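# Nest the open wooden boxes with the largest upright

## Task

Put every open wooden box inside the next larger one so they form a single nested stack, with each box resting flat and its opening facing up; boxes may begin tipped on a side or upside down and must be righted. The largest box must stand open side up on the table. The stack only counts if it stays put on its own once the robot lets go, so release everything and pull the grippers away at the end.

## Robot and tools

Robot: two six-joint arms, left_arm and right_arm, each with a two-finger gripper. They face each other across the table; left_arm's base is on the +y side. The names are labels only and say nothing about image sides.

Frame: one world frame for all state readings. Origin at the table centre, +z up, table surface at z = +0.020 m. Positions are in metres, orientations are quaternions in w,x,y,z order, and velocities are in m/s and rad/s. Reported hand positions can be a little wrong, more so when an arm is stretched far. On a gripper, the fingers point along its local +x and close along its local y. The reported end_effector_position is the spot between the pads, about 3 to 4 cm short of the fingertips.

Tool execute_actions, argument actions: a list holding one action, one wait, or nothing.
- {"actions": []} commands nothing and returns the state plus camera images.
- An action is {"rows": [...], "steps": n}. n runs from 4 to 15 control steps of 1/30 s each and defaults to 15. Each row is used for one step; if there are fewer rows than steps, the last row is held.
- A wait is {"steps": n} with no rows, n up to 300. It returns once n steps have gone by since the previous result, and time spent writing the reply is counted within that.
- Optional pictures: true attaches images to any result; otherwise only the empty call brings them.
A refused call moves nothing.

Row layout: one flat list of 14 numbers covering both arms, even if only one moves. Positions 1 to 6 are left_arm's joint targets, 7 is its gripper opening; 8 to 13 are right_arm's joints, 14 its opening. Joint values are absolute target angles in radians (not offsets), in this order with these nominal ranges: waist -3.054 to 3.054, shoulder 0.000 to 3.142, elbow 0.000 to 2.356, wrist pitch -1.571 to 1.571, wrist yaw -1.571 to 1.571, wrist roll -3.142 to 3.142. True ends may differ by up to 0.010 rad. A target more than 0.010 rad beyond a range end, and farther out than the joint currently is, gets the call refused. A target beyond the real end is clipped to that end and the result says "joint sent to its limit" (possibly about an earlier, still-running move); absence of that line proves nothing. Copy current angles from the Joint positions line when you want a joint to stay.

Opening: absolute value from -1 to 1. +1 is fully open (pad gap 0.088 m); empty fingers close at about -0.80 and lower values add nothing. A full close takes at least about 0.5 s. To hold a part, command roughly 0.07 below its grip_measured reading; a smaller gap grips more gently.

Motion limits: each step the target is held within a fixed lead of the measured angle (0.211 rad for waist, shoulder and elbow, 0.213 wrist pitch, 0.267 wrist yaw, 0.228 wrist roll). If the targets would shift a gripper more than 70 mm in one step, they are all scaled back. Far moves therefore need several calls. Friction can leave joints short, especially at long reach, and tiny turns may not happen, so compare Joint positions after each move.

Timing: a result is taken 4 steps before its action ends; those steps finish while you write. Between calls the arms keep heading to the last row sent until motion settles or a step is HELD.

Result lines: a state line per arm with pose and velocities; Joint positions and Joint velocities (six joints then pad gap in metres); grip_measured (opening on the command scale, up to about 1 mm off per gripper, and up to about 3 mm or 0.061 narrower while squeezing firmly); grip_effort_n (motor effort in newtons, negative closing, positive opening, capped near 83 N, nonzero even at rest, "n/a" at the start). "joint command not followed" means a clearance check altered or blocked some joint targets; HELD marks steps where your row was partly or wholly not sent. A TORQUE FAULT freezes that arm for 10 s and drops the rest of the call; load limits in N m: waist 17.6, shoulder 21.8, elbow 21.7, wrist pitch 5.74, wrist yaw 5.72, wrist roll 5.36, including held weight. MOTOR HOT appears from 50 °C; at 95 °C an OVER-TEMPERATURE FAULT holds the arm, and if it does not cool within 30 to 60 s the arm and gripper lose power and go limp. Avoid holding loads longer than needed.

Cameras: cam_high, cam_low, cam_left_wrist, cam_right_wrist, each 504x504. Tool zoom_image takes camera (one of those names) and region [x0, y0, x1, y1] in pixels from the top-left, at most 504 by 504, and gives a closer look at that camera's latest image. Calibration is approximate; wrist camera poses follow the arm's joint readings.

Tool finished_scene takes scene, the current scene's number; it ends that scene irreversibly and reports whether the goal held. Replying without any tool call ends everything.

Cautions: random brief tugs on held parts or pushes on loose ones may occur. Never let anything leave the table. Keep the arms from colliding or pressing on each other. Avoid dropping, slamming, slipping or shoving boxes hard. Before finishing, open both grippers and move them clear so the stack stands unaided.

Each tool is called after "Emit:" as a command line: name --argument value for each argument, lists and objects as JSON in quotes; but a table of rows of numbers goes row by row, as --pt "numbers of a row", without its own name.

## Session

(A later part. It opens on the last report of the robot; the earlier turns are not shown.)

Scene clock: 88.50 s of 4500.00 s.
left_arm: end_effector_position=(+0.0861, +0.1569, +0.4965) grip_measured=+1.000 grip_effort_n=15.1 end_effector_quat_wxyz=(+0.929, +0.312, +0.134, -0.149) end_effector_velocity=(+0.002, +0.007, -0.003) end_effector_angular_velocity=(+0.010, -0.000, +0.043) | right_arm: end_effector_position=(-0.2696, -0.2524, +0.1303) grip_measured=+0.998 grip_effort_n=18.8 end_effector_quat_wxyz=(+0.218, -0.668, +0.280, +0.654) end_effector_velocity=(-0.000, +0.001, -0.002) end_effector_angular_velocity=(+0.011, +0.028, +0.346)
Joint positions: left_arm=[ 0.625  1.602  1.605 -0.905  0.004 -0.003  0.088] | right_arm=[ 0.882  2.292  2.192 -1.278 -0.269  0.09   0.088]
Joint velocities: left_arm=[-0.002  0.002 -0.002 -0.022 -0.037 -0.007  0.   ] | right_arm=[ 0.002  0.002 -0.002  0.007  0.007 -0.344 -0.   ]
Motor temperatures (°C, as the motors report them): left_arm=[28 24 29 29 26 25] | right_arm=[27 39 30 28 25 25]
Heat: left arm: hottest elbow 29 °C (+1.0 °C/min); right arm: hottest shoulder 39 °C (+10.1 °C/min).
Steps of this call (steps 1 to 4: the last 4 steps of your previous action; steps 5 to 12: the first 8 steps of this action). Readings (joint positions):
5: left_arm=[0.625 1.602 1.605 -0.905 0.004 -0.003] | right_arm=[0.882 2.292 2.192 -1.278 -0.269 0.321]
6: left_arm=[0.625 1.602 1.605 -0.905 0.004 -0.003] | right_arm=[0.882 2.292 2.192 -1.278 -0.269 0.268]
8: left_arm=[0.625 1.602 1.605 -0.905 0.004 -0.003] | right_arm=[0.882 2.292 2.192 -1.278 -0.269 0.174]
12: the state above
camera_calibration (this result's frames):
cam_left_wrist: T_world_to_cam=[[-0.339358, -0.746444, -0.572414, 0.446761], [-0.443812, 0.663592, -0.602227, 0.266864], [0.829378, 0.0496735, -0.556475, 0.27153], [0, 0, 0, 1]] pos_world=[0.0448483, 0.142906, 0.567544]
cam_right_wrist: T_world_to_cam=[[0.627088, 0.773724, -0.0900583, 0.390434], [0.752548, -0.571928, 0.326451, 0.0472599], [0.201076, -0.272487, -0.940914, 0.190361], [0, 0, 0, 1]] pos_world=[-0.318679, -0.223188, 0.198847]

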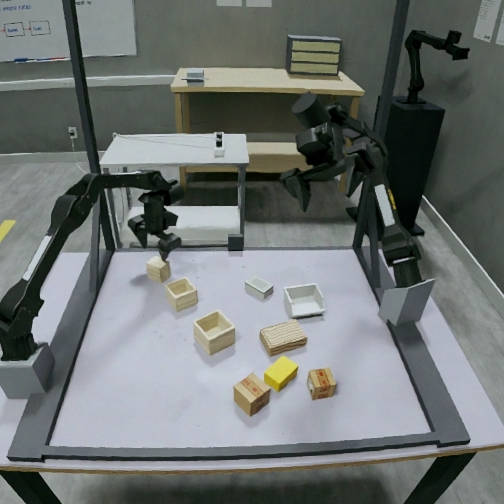

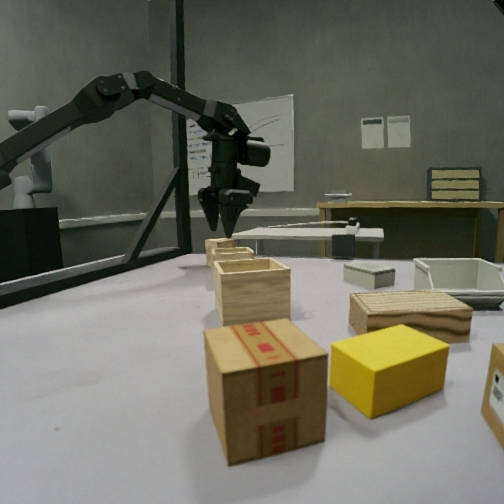

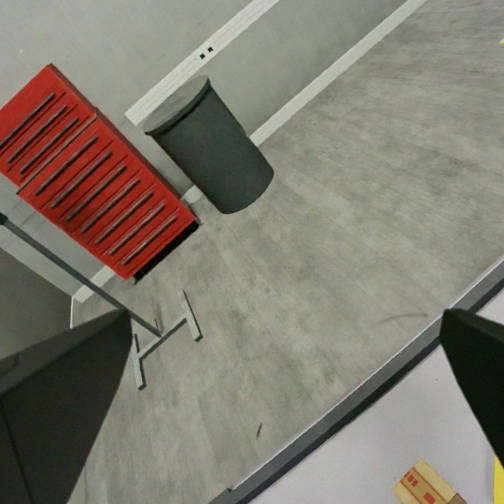

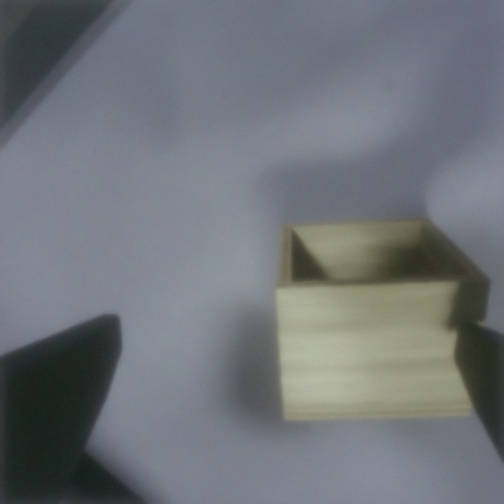

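Emit:
execute_actions --actions '[{"rows":[[0.628,1.6,1.6,-0.905,0,0,1,0.85,2.30,2.2,-1.28,-0.27,0.05,1],[0.628,1.6,1.6,-0.905,0,0,1,0.85,2.30,2.2,-1.28,-0.27,0.05,1],[0.628,1.6,1.6,-0.905,0,0,1,0.85,2.30,2.2,-1.28,-0.27,0.05,1],[0.628,1.6,1.6,-0.905,0,0,1,0.85,2.30,2.2,-1.28,-0.27,0.05,1],[0.628,1.6,1.6,-0.905,0,0,1,0.85,2.30,2.2,-1.28,-0.27,0.05,1],[0.628,1.6,1.6,-0.905,0,0,1,0.85,2.30,2.11,-1.2,-0.27,0.05,1]]}]'

Emit:
execute_actions --actions '[{"rows":[[0.628,1.6,1.6,-0.905,0,0,1,0.85,2.30,2.11,-1.2,-0.27,0.05,1]],"steps":6}]' --pictures true

Scene clock: 89.10 s of 4500.00 s.
left_arm: end_effector_position=(+0.0861, +0.1569, +0.4965) grip_measured=+1.000 grip_effort_n=15.1 end_effector_quat_wxyz=(+0.929, +0.312, +0.134, -0.149) end_effector_velocity=(-0.002, +0.003, -0.002) end_effector_angular_velocity=(-0.011, +0.013, +0.021) | right_arm: end_effector_position=(-0.2589, -0.2375, +0.1195) grip_measured=+0.998 grip_effort_n=18.8 end_effector_quat_wxyz=(+0.219, -0.665, +0.274, +0.659) end_effector_velocity=(+0.030, -0.010, -0.051) end_effector_angular_velocity=(-0.068, -0.077, -0.016)
Joint positions: left_arm=[ 0.625  1.602  1.605 -0.905  0.004 -0.003  0.088] | right_arm=[ 0.849  2.292  2.136 -1.22  -0.269  0.053  0.088]
Joint velocities: left_arm=[-0.002 -0.002  0.002 -0.022 -0.007 -0.022  0.   ] | right_arm=[-0.002 -0.002 -0.217  0.11  -0.007 -0.007  0.   ]
Motor temperatures (°C, as the motors report them): left_arm=[28 24 29 29 26 25] | right_arm=[27 39 30 28 25 25]
Heat: left arm: hottest elbow 29 °C (+1.0 °C/min); right arm: hottest shoulder 39 °C (+9.1 °C/min).
Steps of this call (steps 1 to 4: the last 4 steps of your previous action; steps 5 to 7: the robot went on to your last target; steps 8 to 18: the first 11 steps of this action). Readings (joint positions):
8: left_arm=[0.625 1.602 1.605 -0.905 0.004 -0.003] | right_arm=[0.881 2.292 2.192 -1.278 -0.269 0.056]
9: left_arm=[0.625 1.602 1.605 -0.905 0.004 -0.003] | right_arm=[0.879 2.292 2.192 -1.278 -0.269 0.055]
11: left_arm=[0.625 1.602 1.605 -0.905 0.004 -0.003] | right_arm=[0.869 2.292 2.192 -1.278 -0.269 0.054]
15: left_arm=[0.625 1.602 1.605 -0.905 0.004 -0.003] | right_arm=[0.851 2.291 2.165 -1.236 -0.269 0.053]
18: the state above

Scene clock: 89.30 s of 4500.00 s.
left_arm: end_effector_position=(+0.0861, +0.1569, +0.4965) grip_measured=+1.000 grip_effort_n=15.1 end_effector_quat_wxyz=(+0.929, +0.312, +0.134, -0.149) end_effector_velocity=(+0.000, +0.001, -0.001) end_effector_angular_velocity=(+0.012, +0.000, +0.005) | right_arm: end_effector_position=(-0.2592, -0.2367, +0.1170) grip_measured=+0.998 grip_effort_n=18.4 end_effector_quat_wxyz=(+0.219, -0.664, +0.273, +0.661) end_effector_velocity=(+0.004, +0.001, -0.003) end_effector_angular_velocity=(+0.002, -0.010, +0.004)
Joint positions: left_arm=[ 0.625  1.602  1.605 -0.905  0.004 -0.003  0.088] | right_arm=[ 0.849  2.292  2.127 -1.204 -0.269  0.052  0.088]
Joint velocities: left_arm=[-0.002  0.002  0.002 -0.007 -0.007  0.007  0.   ] | right_arm=[-0.002 -0.002 -0.017  0.007  0.007 -0.007 -0.   ]
Motor temperatures (°C, as the motors report them): left_arm=[28 24 29 29 26 25] | right_arm=[27 39 30 28 25 25]
Heat: left arm: hottest elbow 29 °C (+1.0 °C/min); right arm: hottest shoulder 39 °C (+9.1 °C/min).
Steps of this call (steps 1 to 4: the last 4 steps of your previous action; steps 5 to 6: the first 2 steps of this action). Readings (joint positions):
5: left_arm=[0.625 1.602 1.605 -0.905 0.004 -0.003] | right_arm=[0.849 2.292 2.127 -1.205 -0.269 0.052]
6: the state above
camera_calibration (this result's frames):
cam_left_wrist: T_world_to_cam=[[-0.339358, -0.746444, -0.572414, 0.446761], [-0.443812, 0.663592, -0.602227, 0.266864], [0.829378, 0.0496735, -0.556475, 0.27153], [0, 0, 0, 1]] pos_world=[0.0448483, 0.142906, 0.567544]
cam_right_wrist: T_world_to_cam=[[0.620353, 0.77976, -0.0844807, 0.369532], [0.760063, -0.571086, 0.310105, 0.0568571], [0.193561, -0.256585, -0.946941, 0.182567], [0, 0, 0, 1]] pos_world=[-0.307793, -0.208832, 0.186467]

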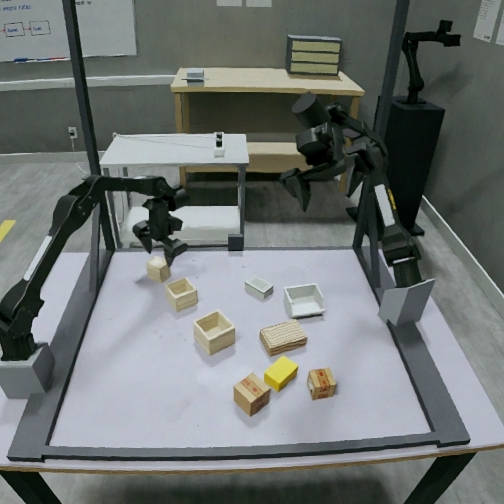

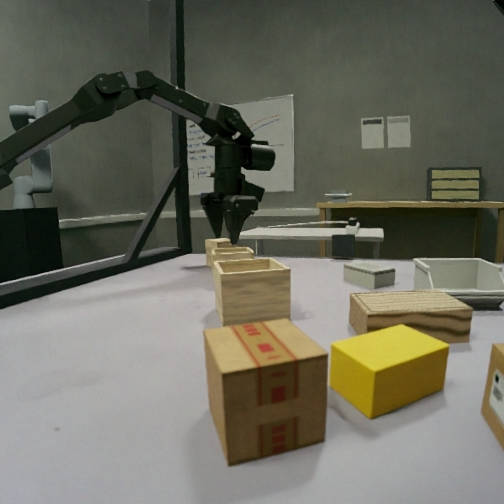

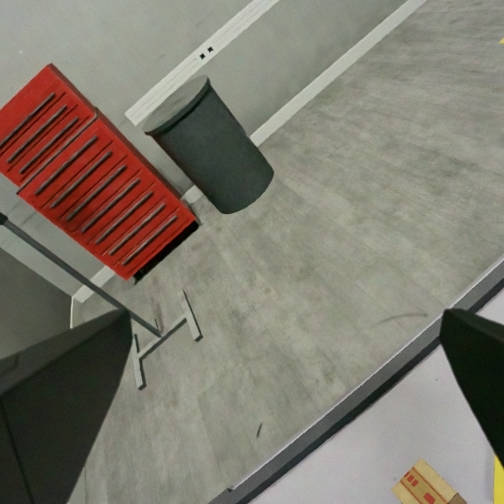

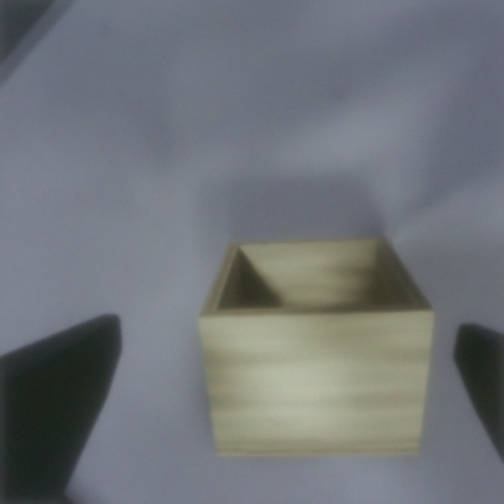

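Good. Descend, close.

Emit:
execute_actions --actions '[{"rows":[[0.628,1.6,1.6,-0.905,0,0,1,0.845,2.30,1.95,-1.07,-0.27,0.05,1]]}]'

Emit:
execute_actions --actions '[{"rows":[[0.628,1.6,1.6,-0.905,0,0,1,0.845,2.30,1.95,-1.07,-0.27,0.05,1],[0.628,1.6,1.6,-0.905,0,0,1,0.845,2.30,1.95,-1.07,-0.27,0.05,0.3]]}]' --pictures true

Scene clock: 89.80 s of 4500.00 s.
left_arm: end_effector_position=(+0.0861, +0.1569, +0.4965) grip_measured=+1.000 grip_effort_n=15.1 end_effector_quat_wxyz=(+0.929, +0.312, +0.134, -0.149) end_effector_velocity=(+0.000, +0.003, -0.000) end_effector_angular_velocity=(+0.014, -0.009, +0.017) | right_arm: end_effector_position=(-0.2401, -0.2402, +0.0769) grip_measured=+0.998 grip_effort_n=18.8 end_effector_quat_wxyz=(+0.219, -0.675, +0.280, +0.646) end_effector_velocity=(-0.017, +0.016, +0.002) end_effector_angular_velocity=(+0.059, +0.088, +0.035)
Joint positions: left_arm=[ 0.625  1.602  1.605 -0.905  0.004 -0.003  0.088] | right_arm=[ 0.847  2.296  1.965 -1.078 -0.269  0.052  0.088]
Joint velocities: left_arm=[-0.002 -0.002 -0.002 -0.007 -0.022  0.007  0.   ] | right_arm=[-0.007 -0.002  0.007  0.095 -0.007 -0.022 -0.   ]
Motor temperatures (°C, as the motors report them): left_arm=[28 24 29 29 26 25] | right_arm=[28 39 30 28 25 25]
Heat: left arm: hottest elbow 29 °C (+1.0 °C/min); right arm: hottest shoulder 39 °C (+9.0 °C/min).
Steps of this call (steps 1 to 4: the last 4 steps of your previous action; steps 5 to 15: the first 11 steps of this action). Readings (joint positions):
5: left_arm=[0.625 1.602 1.605 -0.905 0.004 -0.003] | right_arm=[0.849 2.291 2.107 -1.184 -0.269 0.052]
6: left_arm=[0.625 1.602 1.605 -0.905 0.004 -0.003] | right_arm=[0.849 2.285 2.075 -1.146 -0.269 0.052]
8: left_arm=[0.625 1.602 1.605 -0.905 0.004 -0.003] | right_arm=[0.848 2.283 2.028 -1.117 -0.269 0.052]
12: left_arm=[0.625 1.602 1.605 -0.905 0.004 -0.003] | right_arm=[0.848 2.295 1.971 -1.089 -0.269 0.052]
15: the state above

Scene clock: 90.30 s of 4500.00 s.
left_arm: end_effector_position=(+0.0861, +0.1569, +0.4965) grip_measured=+1.000 grip_effort_n=15.1 end_effector_quat_wxyz=(+0.929, +0.312, +0.134, -0.149) end_effector_velocity=(-0.002, -0.001, +0.002) end_effector_angular_velocity=(-0.008, -0.012, -0.000) | right_arm: end_effector_position=(-0.2402, -0.2395, +0.0763) grip_measured=+0.369 grip_effort_n=-83.5 end_effector_quat_wxyz=(+0.219, -0.674, +0.280, +0.648) end_effector_velocity=(+0.000, -0.003, +0.001) end_effector_angular_velocity=(-0.021, +0.009, +0.002)
Joint positions: left_arm=[ 0.625  1.602  1.605 -0.905  0.004 -0.003  0.088] | right_arm=[ 0.847  2.296  1.962 -1.072 -0.269  0.052  0.057]
Joint velocities: left_arm=[-0.002 -0.007 -0.002  0.007 -0.007 -0.007  0.   ] | right_arm=[-0.002 -0.002 -0.002 -0.007 -0.022 -0.007 -0.   ]
Motor temperatures (°C, as the motors report them): left_arm=[28 24 29 29 26 25] | right_arm=[28 39 30 28 25 25]
Heat: left arm: hottest elbow 29 °C (+1.0 °C/min); right arm: hottest shoulder 39 °C (+9.1 °C/min).
Steps of this call (steps 1 to 4: the last 4 steps of your previous action; steps 5 to 15: the first 11 steps of this action). Readings (joint positions):
5: left_arm=[0.625 1.602 1.605 -0.905 0.004 -0.003] | right_arm=[0.847 2.296 1.963 -1.074 -0.269 0.052]
6: left_arm=[0.625 1.602 1.605 -0.905 0.004 -0.003] | right_arm=[0.847 2.296 1.962 -1.074 -0.269 0.052]
8: left_arm=[0.625 1.602 1.605 -0.905 0.004 -0.003] | right_arm=[0.847 2.296 1.962 -1.072 -0.269 0.052]
12: left_arm=[0.625 1.602 1.605 -0.905 0.004 -0.003] | right_arm=[0.847 2.296 1.962 -1.072 -0.269 0.052]
15: the state above
camera_calibration (this result's frames):
cam_left_wrist: T_world_to_cam=[[-0.339358, -0.746444, -0.572414, 0.446761], [-0.443812, 0.663592, -0.602227, 0.266864], [0.829378, 0.0496735, -0.556475, 0.27153], [0, 0, 0, 1]] pos_world=[0.0448483, 0.142906, 0.567544]
cam_right_wrist: T_world_to_cam=[[0.629465, 0.772564, -0.083178, 0.356913], [0.74607, -0.570998, 0.342549, 0.0476262], [0.217147, -0.277679, -0.935811, 0.139343], [0, 0, 0, 1]] pos_world=[-0.290455, -0.209851, 0.143772]

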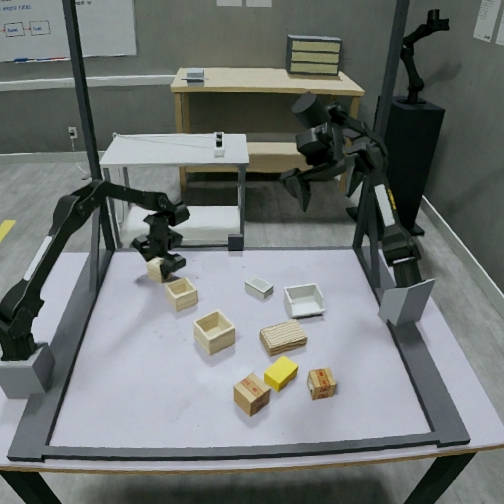

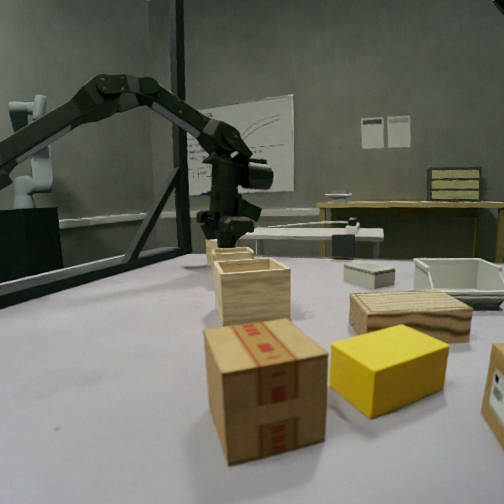

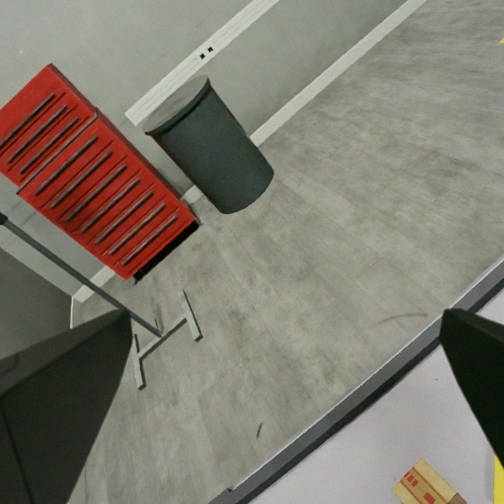

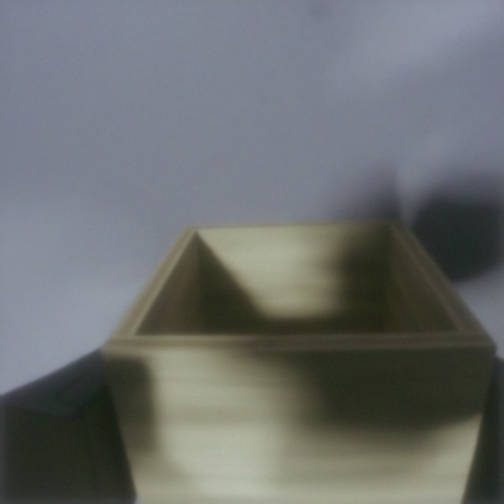

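Emit:
execute_actions --actions '[{"rows":[[0.628,1.6,1.6,-0.905,0,0,1,0.9,1.7,1.95,-1.07,-0.27,0.05,0.3]]}]'

Emit:
execute_actions --actions '[{"rows":[[0.628,1.6,1.6,-0.905,0,0,1,0.97,1.7,2.0,0.0,0,0.35,0.3]]}]'

Emit:
execute_actions --actions '[{"rows":[[0.628,1.6,1.6,-0.905,0,0,1,0.97,1.7,2.0,0.0,0,0.35,0.3],[0.628,1.6,1.6,-0.905,0,0,1,0.97,1.7,2.0,0.0,0,0.35,0.3],[0.628,1.6,1.6,-0.905,0,0,1,0.97,1.7,2.0,0.0,0,0.35,0.3],[0.628,1.6,1.6,-0.905,0,0,1,0.97,1.7,2.0,0.0,0,0.35,0.3],[0.628,1.6,1.6,-0.905,0,0,1,0.97,1.7,2.0,0.0,0,0.35,0.3],[0.628,1.6,1.6,-0.905,0,0,1,0.97,1.9,0.72,1.3,0,0.35,0.3]]}]'

Emit:
execute_actions --actions '[{"rows":[[0.628,1.6,1.6,-0.905,0,0,1,0.97,1.9,0.72,1.3,0,0.35,0.3]]}]'

Emit:
execute_actions --actions '[{"rows":[[0.628,1.6,1.6,-0.905,0,0,1,0.97,1.9,0.72,1.3,0,0.35,0.3]]}]' --pictures true

Scene clock: 90.90 s of 4500.00 s.
left_arm: end_effector_position=(+0.0861, +0.1569, +0.4965) grip_measured=+1.000 grip_effort_n=15.1 end_effector_quat_wxyz=(+0.929, +0.312, +0.134, -0.149) end_effector_velocity=(-0.002, +0.005, -0.006) end_effector_angular_velocity=(+0.009, +0.025, +0.026) | right_arm: end_effector_position=(-0.2828, -0.2680, +0.2051) grip_measured=+0.369 grip_effort_n=-83.5 end_effector_quat_wxyz=(+0.204, -0.589, +0.218, +0.751) end_effector_velocity=(-0.063, -0.077, +0.452) end_effector_angular_velocity=(+0.543, +0.824, +0.220)
Joint positions: left_arm=[ 0.625  1.602  1.605 -0.905  0.004 -0.003  0.088] | right_arm=[ 0.894  1.99   1.949 -1.071 -0.269  0.052  0.057]
Joint velocities: left_arm=[-0.002 -0.002 -0.002 -0.037 -0.007 -0.007  0.   ] | right_arm=[ 0.022 -1.004 -0.002  0.007 -0.022 -0.007  0.   ]
Motor temperatures (°C, as the motors report them): left_arm=[28 24 29 29 26 25] | right_arm=[28 40 30 28 25 25]
Heat: left arm: hottest elbow 29 °C (+1.0 °C/min); right arm: hottest shoulder 40 °C (+10.2 °C/min).
Steps of this call (steps 1 to 4: the last 4 steps of your previous action; steps 5 to 7: the robot went on to your last target; steps 8 to 18: the first 11 steps of this action). Readings (joint positions):
8: left_arm=[0.625 1.602 1.605 -0.905 0.004 -0.003] | right_arm=[0.847 2.284 1.962 -1.070 -0.269 0.052]
9: left_arm=[0.625 1.602 1.605 -0.905 0.004 -0.003] | right_arm=[0.850 2.270 1.955 -1.071 -0.269 0.052]
11: left_arm=[0.625 1.602 1.605 -0.905 0.004 -0.003] | right_arm=[0.862 2.225 1.949 -1.074 -0.269 0.052]
15: left_arm=[0.625 1.602 1.605 -0.905 0.004 -0.003] | right_arm=[0.887 2.093 1.949 -1.071 -0.269 0.052]
18: the state above

Scene clock: 91.40 s of 4500.00 s.
left_arm: end_effector_position=(+0.0861, +0.1569, +0.4965) grip_measured=+1.000 grip_effort_n=15.1 end_effector_quat_wxyz=(+0.929, +0.312, +0.134, -0.149) end_effector_velocity=(-0.001, +0.003, -0.004) end_effector_angular_velocity=(-0.010, +0.017, +0.023) | right_arm: end_effector_position=(-0.3564, -0.2617, +0.4128) grip_measured=+0.369 grip_effort_n=-83.5 end_effector_quat_wxyz=(+0.310, -0.240, +0.148, +0.908) end_effector_velocity=(-0.153, +0.052, +0.285) end_effector_angular_velocity=(+0.688, +1.315, +0.047)
Joint positions: left_arm=[ 0.625  1.602  1.605 -0.905  0.004 -0.003  0.088] | right_arm=[ 0.965  1.71   1.991 -0.593 -0.022  0.328  0.057]
Joint velocities: left_arm=[-0.002 -0.002 -0.002 -0.022 -0.007 -0.022  0.   ] | right_arm=[ 0.012 -0.042  0.002  1.429  0.139  0.183 -0.   ]
Motor temperatures (°C, as the motors report them): left_arm=[28 24 29 29 26 25] | right_arm=[28 40 30 28 25 25]
Heat: left arm: hottest elbow 29 °C (+1.0 °C/min); right arm: hottest shoulder 40 °C (+10.1 °C/min).
Steps of this call (steps 1 to 4: the last 4 steps of your previous action; steps 5 to 15: the first 11 steps of this action). Readings (joint positions):
5: left_arm=[0.625 1.602 1.605 -0.905 0.004 -0.003] | right_arm=[0.898 1.829 1.949 -1.061 -0.250 0.072]
6: left_arm=[0.625 1.602 1.605 -0.905 0.004 -0.003] | right_arm=[0.907 1.803 1.953 -1.023 -0.202 0.111]
8: left_arm=[0.625 1.602 1.605 -0.905 0.004 -0.003] | right_arm=[0.928 1.767 1.969 -0.935 -0.130 0.193]
12: left_arm=[0.625 1.602 1.605 -0.905 0.004 -0.003] | right_arm=[0.960 1.721 1.987 -0.741 -0.046 0.299]
15: the state above

Scene clock: 91.90 s of 4500.00 s.
left_arm: end_effector_position=(+0.0861, +0.1569, +0.4965) grip_measured=+1.000 grip_effort_n=15.6 end_effector_quat_wxyz=(+0.929, +0.312, +0.134, -0.149) end_effector_velocity=(+0.001, +0.003, -0.005) end_effector_angular_velocity=(+0.006, +0.018, +0.021) | right_arm: end_effector_position=(-0.4026, -0.2460, +0.4818) grip_measured=+0.369 grip_effort_n=-83.5 end_effector_quat_wxyz=(+0.270, -0.013, +0.096, +0.958) end_effector_velocity=(-0.082, +0.124, -0.352) end_effector_angular_velocity=(-0.153, -0.277, -0.078)
Joint positions: left_arm=[ 0.625  1.602  1.605 -0.905  0.004 -0.003  0.088] | right_arm=[ 0.967  1.748  1.925 -0.005 -0.006  0.347  0.057]
Joint velocities: left_arm=[-0.002  0.002 -0.002 -0.022 -0.007 -0.007  0.   ] | right_arm=[-0.002  0.408 -0.569  0.652  0.022 -0.007 -0.   ]
Motor temperatures (°C, as the motors report them): left_arm=[28 24 29 29 26 25] | right_arm=[27 40 31 28 25 25]
Heat: left arm: hottest elbow 29 °C (+1.0 °C/min); right arm: hottest shoulder 40 °C (+10.2 °C/min).
Steps of this call (steps 1 to 4: the last 4 steps of your previous action; steps 5 to 15: the first 11 steps of this action). Readings (joint positions):
5: left_arm=[0.625 1.602 1.605 -0.905 0.004 -0.003] | right_arm=[0.966 1.709 1.991 -0.350 -0.009 0.343]
6: left_arm=[0.625 1.602 1.605 -0.905 0.004 -0.003] | right_arm=[0.966 1.709 1.991 -0.301 -0.008 0.344]
8: left_arm=[0.625 1.602 1.605 -0.905 0.004 -0.003] | right_arm=[0.966 1.709 1.991 -0.201 -0.007 0.346]
12: left_arm=[0.625 1.602 1.605 -0.905 0.004 -0.003] | right_arm=[0.967 1.717 1.970 -0.070 -0.006 0.347]
15: the state above

Scene clock: 92.40 s of 4500.00 s.
left_arm: end_effector_position=(+0.0861, +0.1569, +0.4965) grip_measured=+1.000 grip_effort_n=15.6 end_effector_quat_wxyz=(+0.929, +0.312, +0.134, -0.149) end_effector_velocity=(-0.001, -0.000, -0.002) end_effector_angular_velocity=(+0.015, +0.001, +0.002) | right_arm: end_effector_position=(-0.3865, -0.2160, +0.2837) grip_measured=+0.369 grip_effort_n=-83.5 end_effector_quat_wxyz=(+0.282, -0.059, +0.108, +0.951) end_effector_velocity=(+0.172, -0.033, -0.350) end_effector_angular_velocity=(-0.029, -0.063, -0.015)
Joint positions: left_arm=[ 0.625  1.602  1.605 -0.905  0.004 -0.003  0.088] | right_arm=[ 0.967  1.883  1.394  0.565 -0.005  0.348  0.057]
Joint velocities: left_arm=[-0.007 -0.002 -0.002 -0.007 -0.007  0.007  0.   ] | right_arm=[ 0.002  0.081 -1.404  1.414  0.007 -0.007 -0.   ]
Motor temperatures (°C, as the motors report them): left_arm=[28 24 29 29 26 25] | right_arm=[27 40 31 28 25 25]
Heat: left arm: hottest elbow 29 °C (+1.0 °C/min); right arm: hottest shoulder 40 °C (+10.1 °C/min).
Steps of this call (steps 1 to 4: the last 4 steps of your previous action; steps 5 to 15: the first 11 steps of this action). Readings (joint positions):
5: left_arm=[0.625 1.602 1.605 -0.905 0.004 -0.003] | right_arm=[0.967 1.819 1.804 0.127 -0.006 0.347]
6: left_arm=[0.625 1.602 1.605 -0.905 0.004 -0.003] | right_arm=[0.967 1.830 1.773 0.161 -0.006 0.347]
8: left_arm=[0.625 1.602 1.605 -0.905 0.004 -0.003] | right_arm=[0.967 1.850 1.703 0.236 -0.006 0.347]
12: left_arm=[0.625 1.602 1.605 -0.905 0.004 -0.003] | right_arm=[0.967 1.874 1.534 0.420 -0.006 0.347]
15: the state above

Scene clock: 92.90 s of 4500.00 s.
left_arm: end_effector_position=(+0.0861, +0.1569, +0.4965) grip_measured=+1.000 grip_effort_n=15.1 end_effector_quat_wxyz=(+0.929, +0.312, +0.134, -0.149) end_effector_velocity=(-0.001, +0.001, -0.001) end_effector_angular_velocity=(-0.001, +0.003, +0.010) | right_arm: end_effector_position=(-0.2807, -0.2586, +0.1811) grip_measured=+0.369 grip_effort_n=-83.5 end_effector_quat_wxyz=(+0.279, -0.046, +0.105, +0.953) end_effector_velocity=(+0.074, -0.044, -0.013) end_effector_angular_velocity=(+0.087, +0.109, +0.047)
Joint positions: left_arm=[ 0.625  1.602  1.605 -0.905  0.004 -0.003  0.088] | right_arm=[ 0.967  1.894  0.764  1.232 -0.005  0.348  0.057]
Joint velocities: left_arm=[-0.002 -0.002 -0.002 -0.007 -0.007 -0.007  0.   ] | right_arm=[-0.002  0.007 -0.398  0.549 -0.022 -0.022  0.   ]
Motor temperatures (°C, as the motors report them): left_arm=[28 24 29 29 26 25] | right_arm=[27 40 31 28 25 25]
Heat: left arm: hottest elbow 29 °C (+1.0 °C/min); right arm: hottest shoulder 40 °C (+10.2 °C/min).
Steps of this call (steps 1 to 4: the last 4 steps of your previous action; steps 5 to 15: the first 11 steps of this action). Readings (joint positions):
5: left_arm=[0.625 1.602 1.605 -0.905 0.004 -0.003] | right_arm=[0.967 1.888 1.160 0.808 -0.005 0.348]
6: left_arm=[0.625 1.602 1.605 -0.905 0.004 -0.003] | right_arm=[0.967 1.888 1.114 0.857 -0.005 0.348]
8: left_arm=[0.625 1.602 1.605 -0.905 0.004 -0.003] | right_arm=[0.967 1.888 1.021 0.955 -0.005 0.348]
12: left_arm=[0.625 1.602 1.605 -0.905 0.004 -0.003] | right_arm=[0.967 1.889 0.838 1.147 -0.005 0.348]
15: the state above
camera_calibration (this result's frames):
cam_left_wrist: T_world_to_cam=[[-0.339358, -0.746444, -0.572414, 0.446761], [-0.443812, 0.663592, -0.602227, 0.266864], [0.829378, 0.0496735, -0.556475, 0.27153], [0, 0, 0, 1]] pos_world=[0.0448483, 0.142906, 0.567544]
cam_right_wrist: T_world_to_cam=[[0.528854, 0.837662, -0.136511, 0.404042], [0.290319, -0.329691, -0.898342, 0.190188], [-0.797514, 0.43546, -0.417547, 0.046639], [0, 0, 0, 1]] pos_world=[-0.231699, -0.296057, 0.245484]

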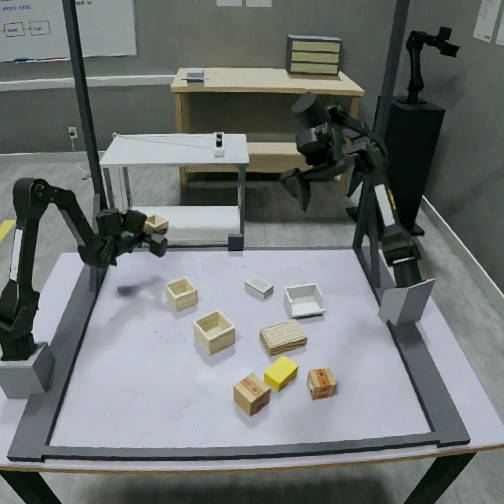

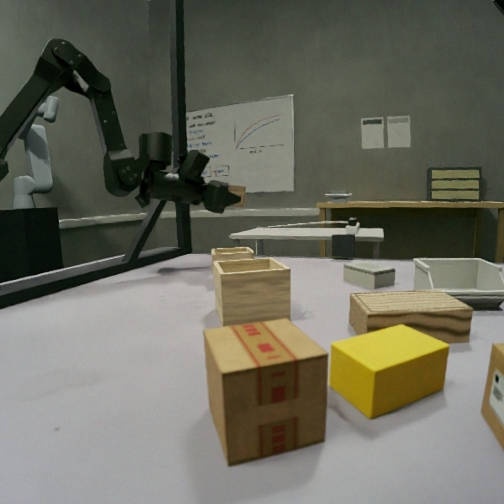

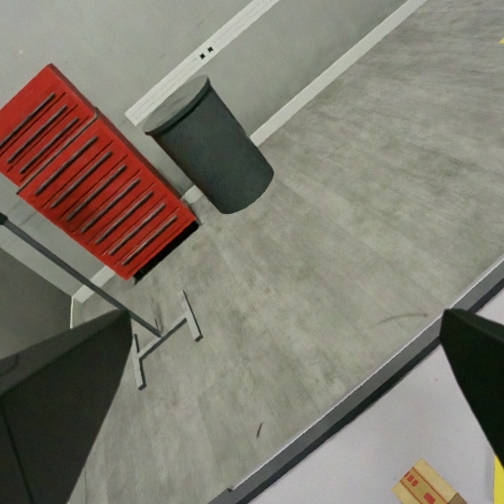

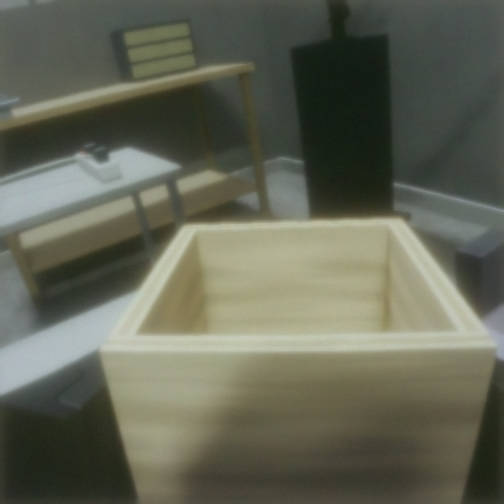

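Emit:
execute_actions --actions '[{"rows":[[0.628,1.6,1.6,-0.905,0,0,1,0.97,2.30,0.72,1.56,0,0.35,0.3]]}]'

Emit:
execute_actions --actions '[{"rows":[[0.628,1.6,1.6,-0.905,0,0,1,0.97,2.30,0.72,1.56,0,0.35,0.3]]}]' --pictures true

Scene clock: 93.40 s of 4500.00 s.
left_arm: end_effector_position=(+0.0861, +0.1569, +0.4965) grip_measured=+1.000 grip_effort_n=15.1 end_effector_quat_wxyz=(+0.929, +0.312, +0.134, -0.149) end_effector_velocity=(-0.001, +0.001, -0.001) end_effector_angular_velocity=(-0.001, +0.003, +0.010) | right_arm: end_effector_position=(-0.2401, -0.2604, +0.0684) grip_measured=+0.369 grip_effort_n=-83.5 end_effector_quat_wxyz=(+0.292, -0.098, +0.119, +0.944) end_effector_velocity=(+0.053, -0.008, -0.107) end_effector_angular_velocity=(-0.091, -0.167, -0.031)
Joint positions: left_arm=[ 0.625  1.602  1.605 -0.905  0.004 -0.003  0.088] | right_arm=[ 0.967  2.266  0.72   1.535 -0.005  0.348  0.057]
Joint velocities: left_arm=[-0.002 -0.002 -0.002 -0.007 -0.007 -0.007  0.   ] | right_arm=[-0.007  0.315 -0.032  0.154 -0.007 -0.007 -0.   ]
Motor temperatures (°C, as the motors report them): left_arm=[28 24 29 29 26 25] | right_arm=[27 40 31 28 25 25]
Heat: left arm: hottest elbow 29 °C (+1.0 °C/min); right arm: hottest shoulder 40 °C (+10.1 °C/min).
Steps of this call (steps 1 to 4: the last 4 steps of your previous action; steps 5 to 15: the first 11 steps of this action). Readings (joint positions):
5: left_arm=[0.625 1.602 1.605 -0.905 0.004 -0.003] | right_arm=[0.967 1.914 0.739 1.313 -0.005 0.348]
6: left_arm=[0.625 1.602 1.605 -0.905 0.004 -0.003] | right_arm=[0.967 1.950 0.741 1.387 -0.005 0.348]
8: left_arm=[0.625 1.602 1.605 -0.905 0.004 -0.003] | right_arm=[0.967 2.034 0.742 1.454 -0.005 0.348]
12: left_arm=[0.625 1.602 1.605 -0.905 0.004 -0.003] | right_arm=[0.967 2.204 0.729 1.516 -0.005 0.348]
15: the state above

Scene clock: 93.90 s of 4500.00 s.
left_arm: end_effector_position=(+0.0861, +0.1569, +0.4965) grip_measured=+1.000 grip_effort_n=15.6 end_effector_quat_wxyz=(+0.929, +0.312, +0.134, -0.149) end_effector_velocity=(-0.002, +0.002, -0.002) end_effector_angular_velocity=(+0.012, +0.000, +0.005) | right_arm: end_effector_position=(-0.2379, -0.2609, +0.0641) grip_measured=+0.369 grip_effort_n=-83.5 end_effector_quat_wxyz=(+0.291, -0.098, +0.119, +0.944) end_effector_velocity=(+0.001, +0.002, -0.002) end_effector_angular_velocity=(+0.014, -0.018, +0.004)
Joint positions: left_arm=[ 0.625  1.602  1.605 -0.905  0.004 -0.003  0.088] | right_arm=[ 0.967  2.287  0.72   1.557 -0.005  0.348  0.057]
Joint velocities: left_arm=[-0.002 -0.007 -0.007 -0.007 -0.007  0.007  0.   ] | right_arm=[-0.007  0.002  0.002 -0.007 -0.007 -0.022 -0.   ]
Motor temperatures (°C, as the motors report them): left_arm=[28 24 29 29 26 25] | right_arm=[27 40 30 28 25 25]
Heat: left arm: hottest elbow 29 °C (+1.0 °C/min); right arm: hottest shoulder 40 °C (+10.2 °C/min).
Steps of this call (steps 1 to 4: the last 4 steps of your previous action; steps 5 to 15: the first 11 steps of this action). Readings (joint positions):
5: left_arm=[0.625 1.602 1.605 -0.905 0.004 -0.003] | right_arm=[0.967 2.280 0.720 1.555 -0.005 0.348]
6: left_arm=[0.625 1.602 1.605 -0.905 0.004 -0.003] | right_arm=[0.967 2.281 0.720 1.556 -0.005 0.348]
8: left_arm=[0.625 1.602 1.605 -0.905 0.004 -0.003] | right_arm=[0.967 2.284 0.720 1.556 -0.005 0.348]
12: left_arm=[0.625 1.602 1.605 -0.905 0.004 -0.003] | right_arm=[0.967 2.287 0.720 1.557 -0.005 0.348]
15: the state above
camera_calibration (this result's frames):
cam_left_wrist: T_world_to_cam=[[-0.339358, -0.746444, -0.572414, 0.446761], [-0.443812, 0.663592, -0.602227, 0.266864], [0.829378, 0.0496735, -0.556475, 0.27153], [0, 0, 0, 1]] pos_world=[0.0448483, 0.142906, 0.567544]
cam_right_wrist: T_world_to_cam=[[0.557182, 0.819867, -0.131784, 0.369204], [0.366301, -0.385096, -0.847068, 0.0722178], [-0.745233, 0.423698, -0.514886, 0.0485451], [0, 0, 0, 1]] pos_world=[-0.19599, -0.295456, 0.134824]

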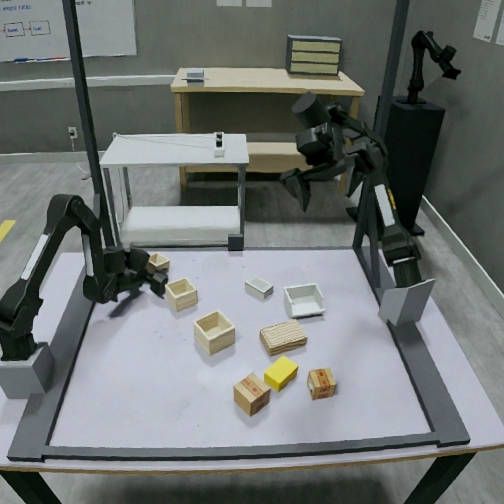

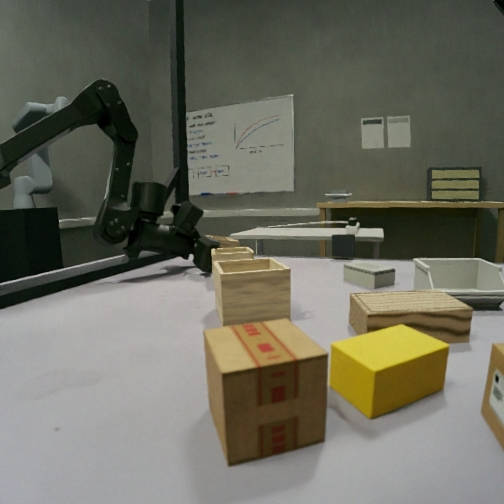

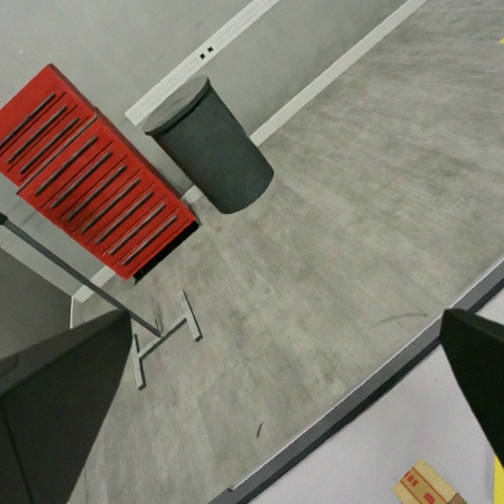

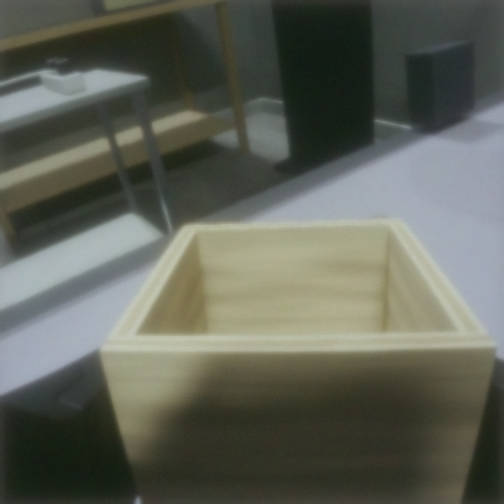

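Emit:
execute_actions --actions '[{"rows":[[0.628,1.6,1.6,-0.905,0,0,1,0.97,2.30,0.72,1.56,0,0.35,0.6],[0.628,1.6,1.6,-0.905,0,0,1,0.97,2.30,0.72,1.56,0,0.35,0.6],[0.628,1.6,1.6,-0.905,0,0,1,0.97,2.30,0.72,1.56,0,0.35,0.6],[0.628,1.6,1.6,-0.905,0,0,1,0.97,2.30,0.72,1.56,0,0.35,1]]}]'

Emit:
execute_actions --actions '[{"rows":[[0.628,1.6,1.6,-0.905,0,0,1,0.97,1.8,0.6,0.9,0,0.35,1]]}]'

Emit:
execute_actions --actions '[{"rows":[[0.628,1.6,1.6,-0.905,0,0,1,0.97,1.8,0.6,0.9,0,0.35,1]]}]' --pictures true

Scene clock: 94.47 s of 4500.00 s.
left_arm: end_effector_position=(+0.0861, +0.1569, +0.4965) grip_measured=+1.000 grip_effort_n=15.1 end_effector_quat_wxyz=(+0.929, +0.312, +0.134, -0.149) end_effector_velocity=(-0.004, -0.002, -0.006) end_effector_angular_velocity=(-0.013, +0.033, -0.006) | right_arm: end_effector_position=(-0.2379, -0.2609, +0.0642) grip_measured=+0.941 grip_effort_n=18.4 end_effector_quat_wxyz=(+0.291, -0.098, +0.119, +0.944) end_effector_velocity=(+0.000, +0.000, -0.002) end_effector_angular_velocity=(+0.013, -0.018, +0.009)
Joint positions: left_arm=[ 0.625  1.602  1.605 -0.905  0.004 -0.003  0.088] | right_arm=[ 0.967  2.287  0.72   1.559 -0.005  0.348  0.085]
Joint velocities: left_arm=[-0.007 -0.002  0.002 -0.022  0.022 -0.022  0.   ] | right_arm=[-0.002  0.002  0.002 -0.007 -0.007 -0.022  0.024]
Motor temperatures (°C, as the motors report them): left_arm=[28 24 29 29 26 25] | right_arm=[27 40 30 28 25 25]
Heat: left arm: hottest elbow 29 °C (+1.0 °C/min); right arm: hottest shoulder 40 °C (+10.1 °C/min).
Steps of this call (steps 1 to 4: the last 4 steps of your previous action; steps 5 to 6: the robot went on to your last target; steps 7 to 17: the first 11 steps of this action). Readings (joint positions):
7: left_arm=[0.625 1.602 1.605 -0.905 0.004 -0.003] | right_arm=[0.967 2.287 0.720 1.557 -0.005 0.348]
8: left_arm=[0.625 1.602 1.605 -0.905 0.004 -0.003] | right_arm=[0.967 2.287 0.720 1.557 -0.005 0.348]
10: left_arm=[0.625 1.602 1.605 -0.905 0.004 -0.003] | right_arm=[0.967 2.287 0.720 1.559 -0.005 0.348]
14: left_arm=[0.625 1.602 1.605 -0.905 0.004 -0.003] | right_arm=[0.967 2.287 0.720 1.559 -0.005 0.348]
17: the state above

Scene clock: 94.97 s of 4500.00 s.
left_arm: end_effector_position=(+0.0861, +0.1569, +0.4965) grip_measured=+1.000 grip_effort_n=15.6 end_effector_quat_wxyz=(+0.929, +0.312, +0.134, -0.149) end_effector_velocity=(-0.001, -0.000, -0.003) end_effector_angular_velocity=(-0.017, +0.015, +0.004) | right_arm: end_effector_position=(-0.2308, -0.2759, +0.1189) grip_measured=+0.997 grip_effort_n=18.8 end_effector_quat_wxyz=(+0.309, -0.178, +0.140, +0.924) end_effector_velocity=(+0.030, -0.030, +0.036) end_effector_angular_velocity=(-0.272, -0.451, -0.064)
Joint positions: left_arm=[ 0.625  1.602  1.605 -0.905  0.004 -0.003  0.088] | right_arm=[ 0.967  1.85   0.618  1.048 -0.005  0.348  0.088]
Joint velocities: left_arm=[-0.002 -0.002 -0.002 -0.007  0.007 -0.022  0.   ] | right_arm=[ 0.002 -0.662  0.002 -1.194 -0.022 -0.007  0.   ]
Motor temperatures (°C, as the motors report them): left_arm=[28 24 29 29 26 25] | right_arm=[27 40 30 29 25 25]
Heat: left arm: hottest elbow 29 °C (+1.0 °C/min); right arm: hottest shoulder 40 °C (+10.2 °C/min).
Steps of this call (steps 1 to 4: the last 4 steps of your previous action; steps 5 to 15: the first 11 steps of this action). Readings (joint positions):
5: left_arm=[0.625 1.602 1.605 -0.905 0.004 -0.003] | right_arm=[0.967 2.270 0.711 1.533 -0.005 0.348]
6: left_arm=[0.625 1.602 1.605 -0.905 0.004 -0.003] | right_arm=[0.967 2.231 0.686 1.466 -0.005 0.348]
8: left_arm=[0.625 1.602 1.605 -0.905 0.004 -0.003] | right_arm=[0.967 2.141 0.641 1.374 -0.005 0.348]
12: left_arm=[0.625 1.602 1.605 -0.905 0.004 -0.003] | right_arm=[0.967 1.953 0.619 1.180 -0.005 0.348]
15: the state above

Scene clock: 95.47 s of 4500.00 s.
left_arm: end_effector_position=(+0.0861, +0.1569, +0.4965) grip_measured=+1.000 grip_effort_n=15.6 end_effector_quat_wxyz=(+0.929, +0.312, +0.134, -0.149) end_effector_velocity=(-0.001, -0.002, -0.000) end_effector_angular_velocity=(-0.009, +0.001, -0.009) | right_arm: end_effector_position=(-0.2181, -0.2809, +0.1057) grip_measured=+0.998 grip_effort_n=18.4 end_effector_quat_wxyz=(+0.319, -0.229, +0.153, +0.907) end_effector_velocity=(+0.006, +0.000, -0.006) end_effector_angular_velocity=(-0.015, -0.034, -0.003)
Joint positions: left_arm=[ 0.625  1.602  1.605 -0.905  0.004 -0.003  0.088] | right_arm=[ 0.967  1.809  0.608  0.905 -0.005  0.348  0.088]
Joint velocities: left_arm=[-0.002 -0.002 -0.002  0.007  0.007 -0.007  0.   ] | right_arm=[-0.007 -0.002 -0.002 -0.037 -0.007 -0.007  0.   ]
Motor temperatures (°C, as the motors report them): left_arm=[28 24 29 29 26 25] | right_arm=[27 40 30 29 25 25]
Heat: left arm: hottest elbow 29 °C (+1.0 °C/min); right arm: hottest shoulder 40 °C (+10.1 °C/min).
Steps of this call (steps 1 to 4: the last 4 steps of your previous action; steps 5 to 15: the first 11 steps of this action). Readings (joint positions):
5: left_arm=[0.625 1.602 1.605 -0.905 0.004 -0.003] | right_arm=[0.967 1.820 0.611 0.932 -0.005 0.348]
6: left_arm=[0.625 1.602 1.605 -0.905 0.004 -0.003] | right_arm=[0.967 1.819 0.609 0.924 -0.005 0.348]
8: left_arm=[0.625 1.602 1.605 -0.905 0.004 -0.003] | right_arm=[0.967 1.816 0.608 0.915 -0.005 0.348]
12: left_arm=[0.625 1.602 1.605 -0.905 0.004 -0.003] | right_arm=[0.967 1.809 0.608 0.907 -0.005 0.348]
15: the state above
camera_calibration (this result's frames):
cam_left_wrist: T_world_to_cam=[[-0.339358, -0.746444, -0.572414, 0.446761], [-0.443812, 0.663592, -0.602227, 0.266864], [0.829378, 0.0496735, -0.556475, 0.27153], [0, 0, 0, 1]] pos_world=[0.0448483, 0.142906, 0.567544]
cam_right_wrist: T_world_to_cam=[[0.624675, 0.774048, -0.103105, 0.37885], [0.529535, -0.516937, -0.672583, 0.0726669], [-0.573911, 0.365548, -0.732804, 0.137225], [0, 0, 0, 1]] pos_world=[-0.196383, -0.305846, 0.188495]

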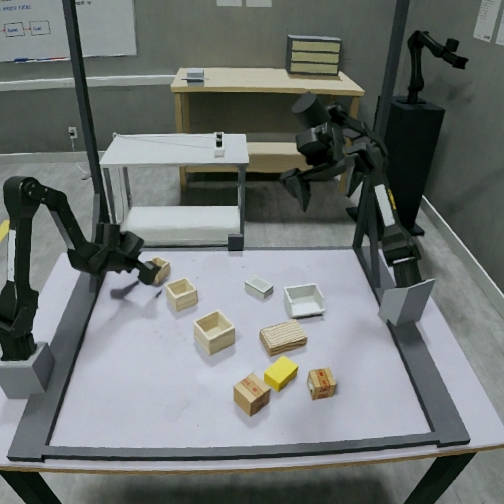

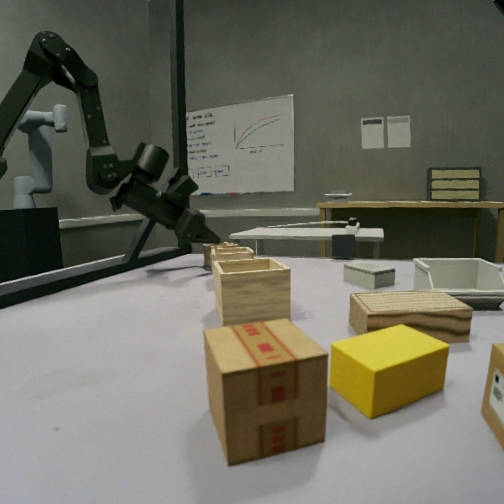

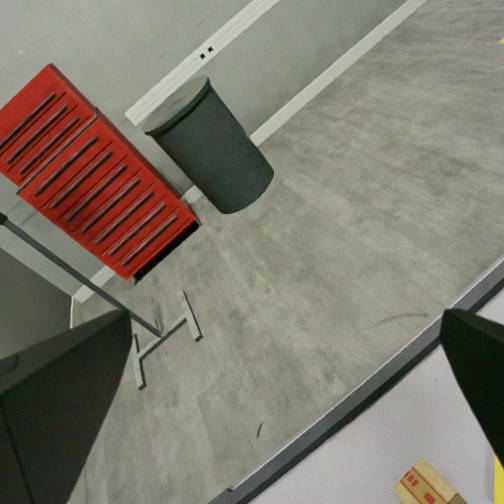

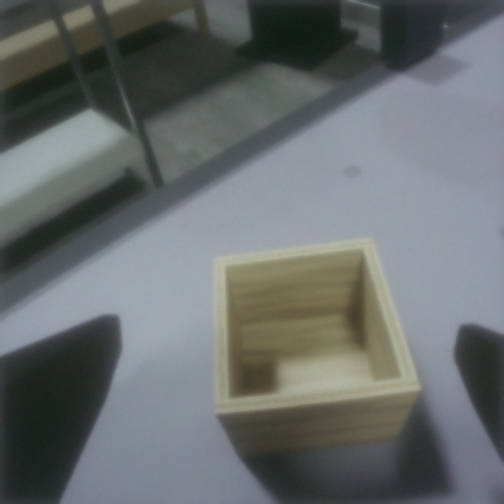

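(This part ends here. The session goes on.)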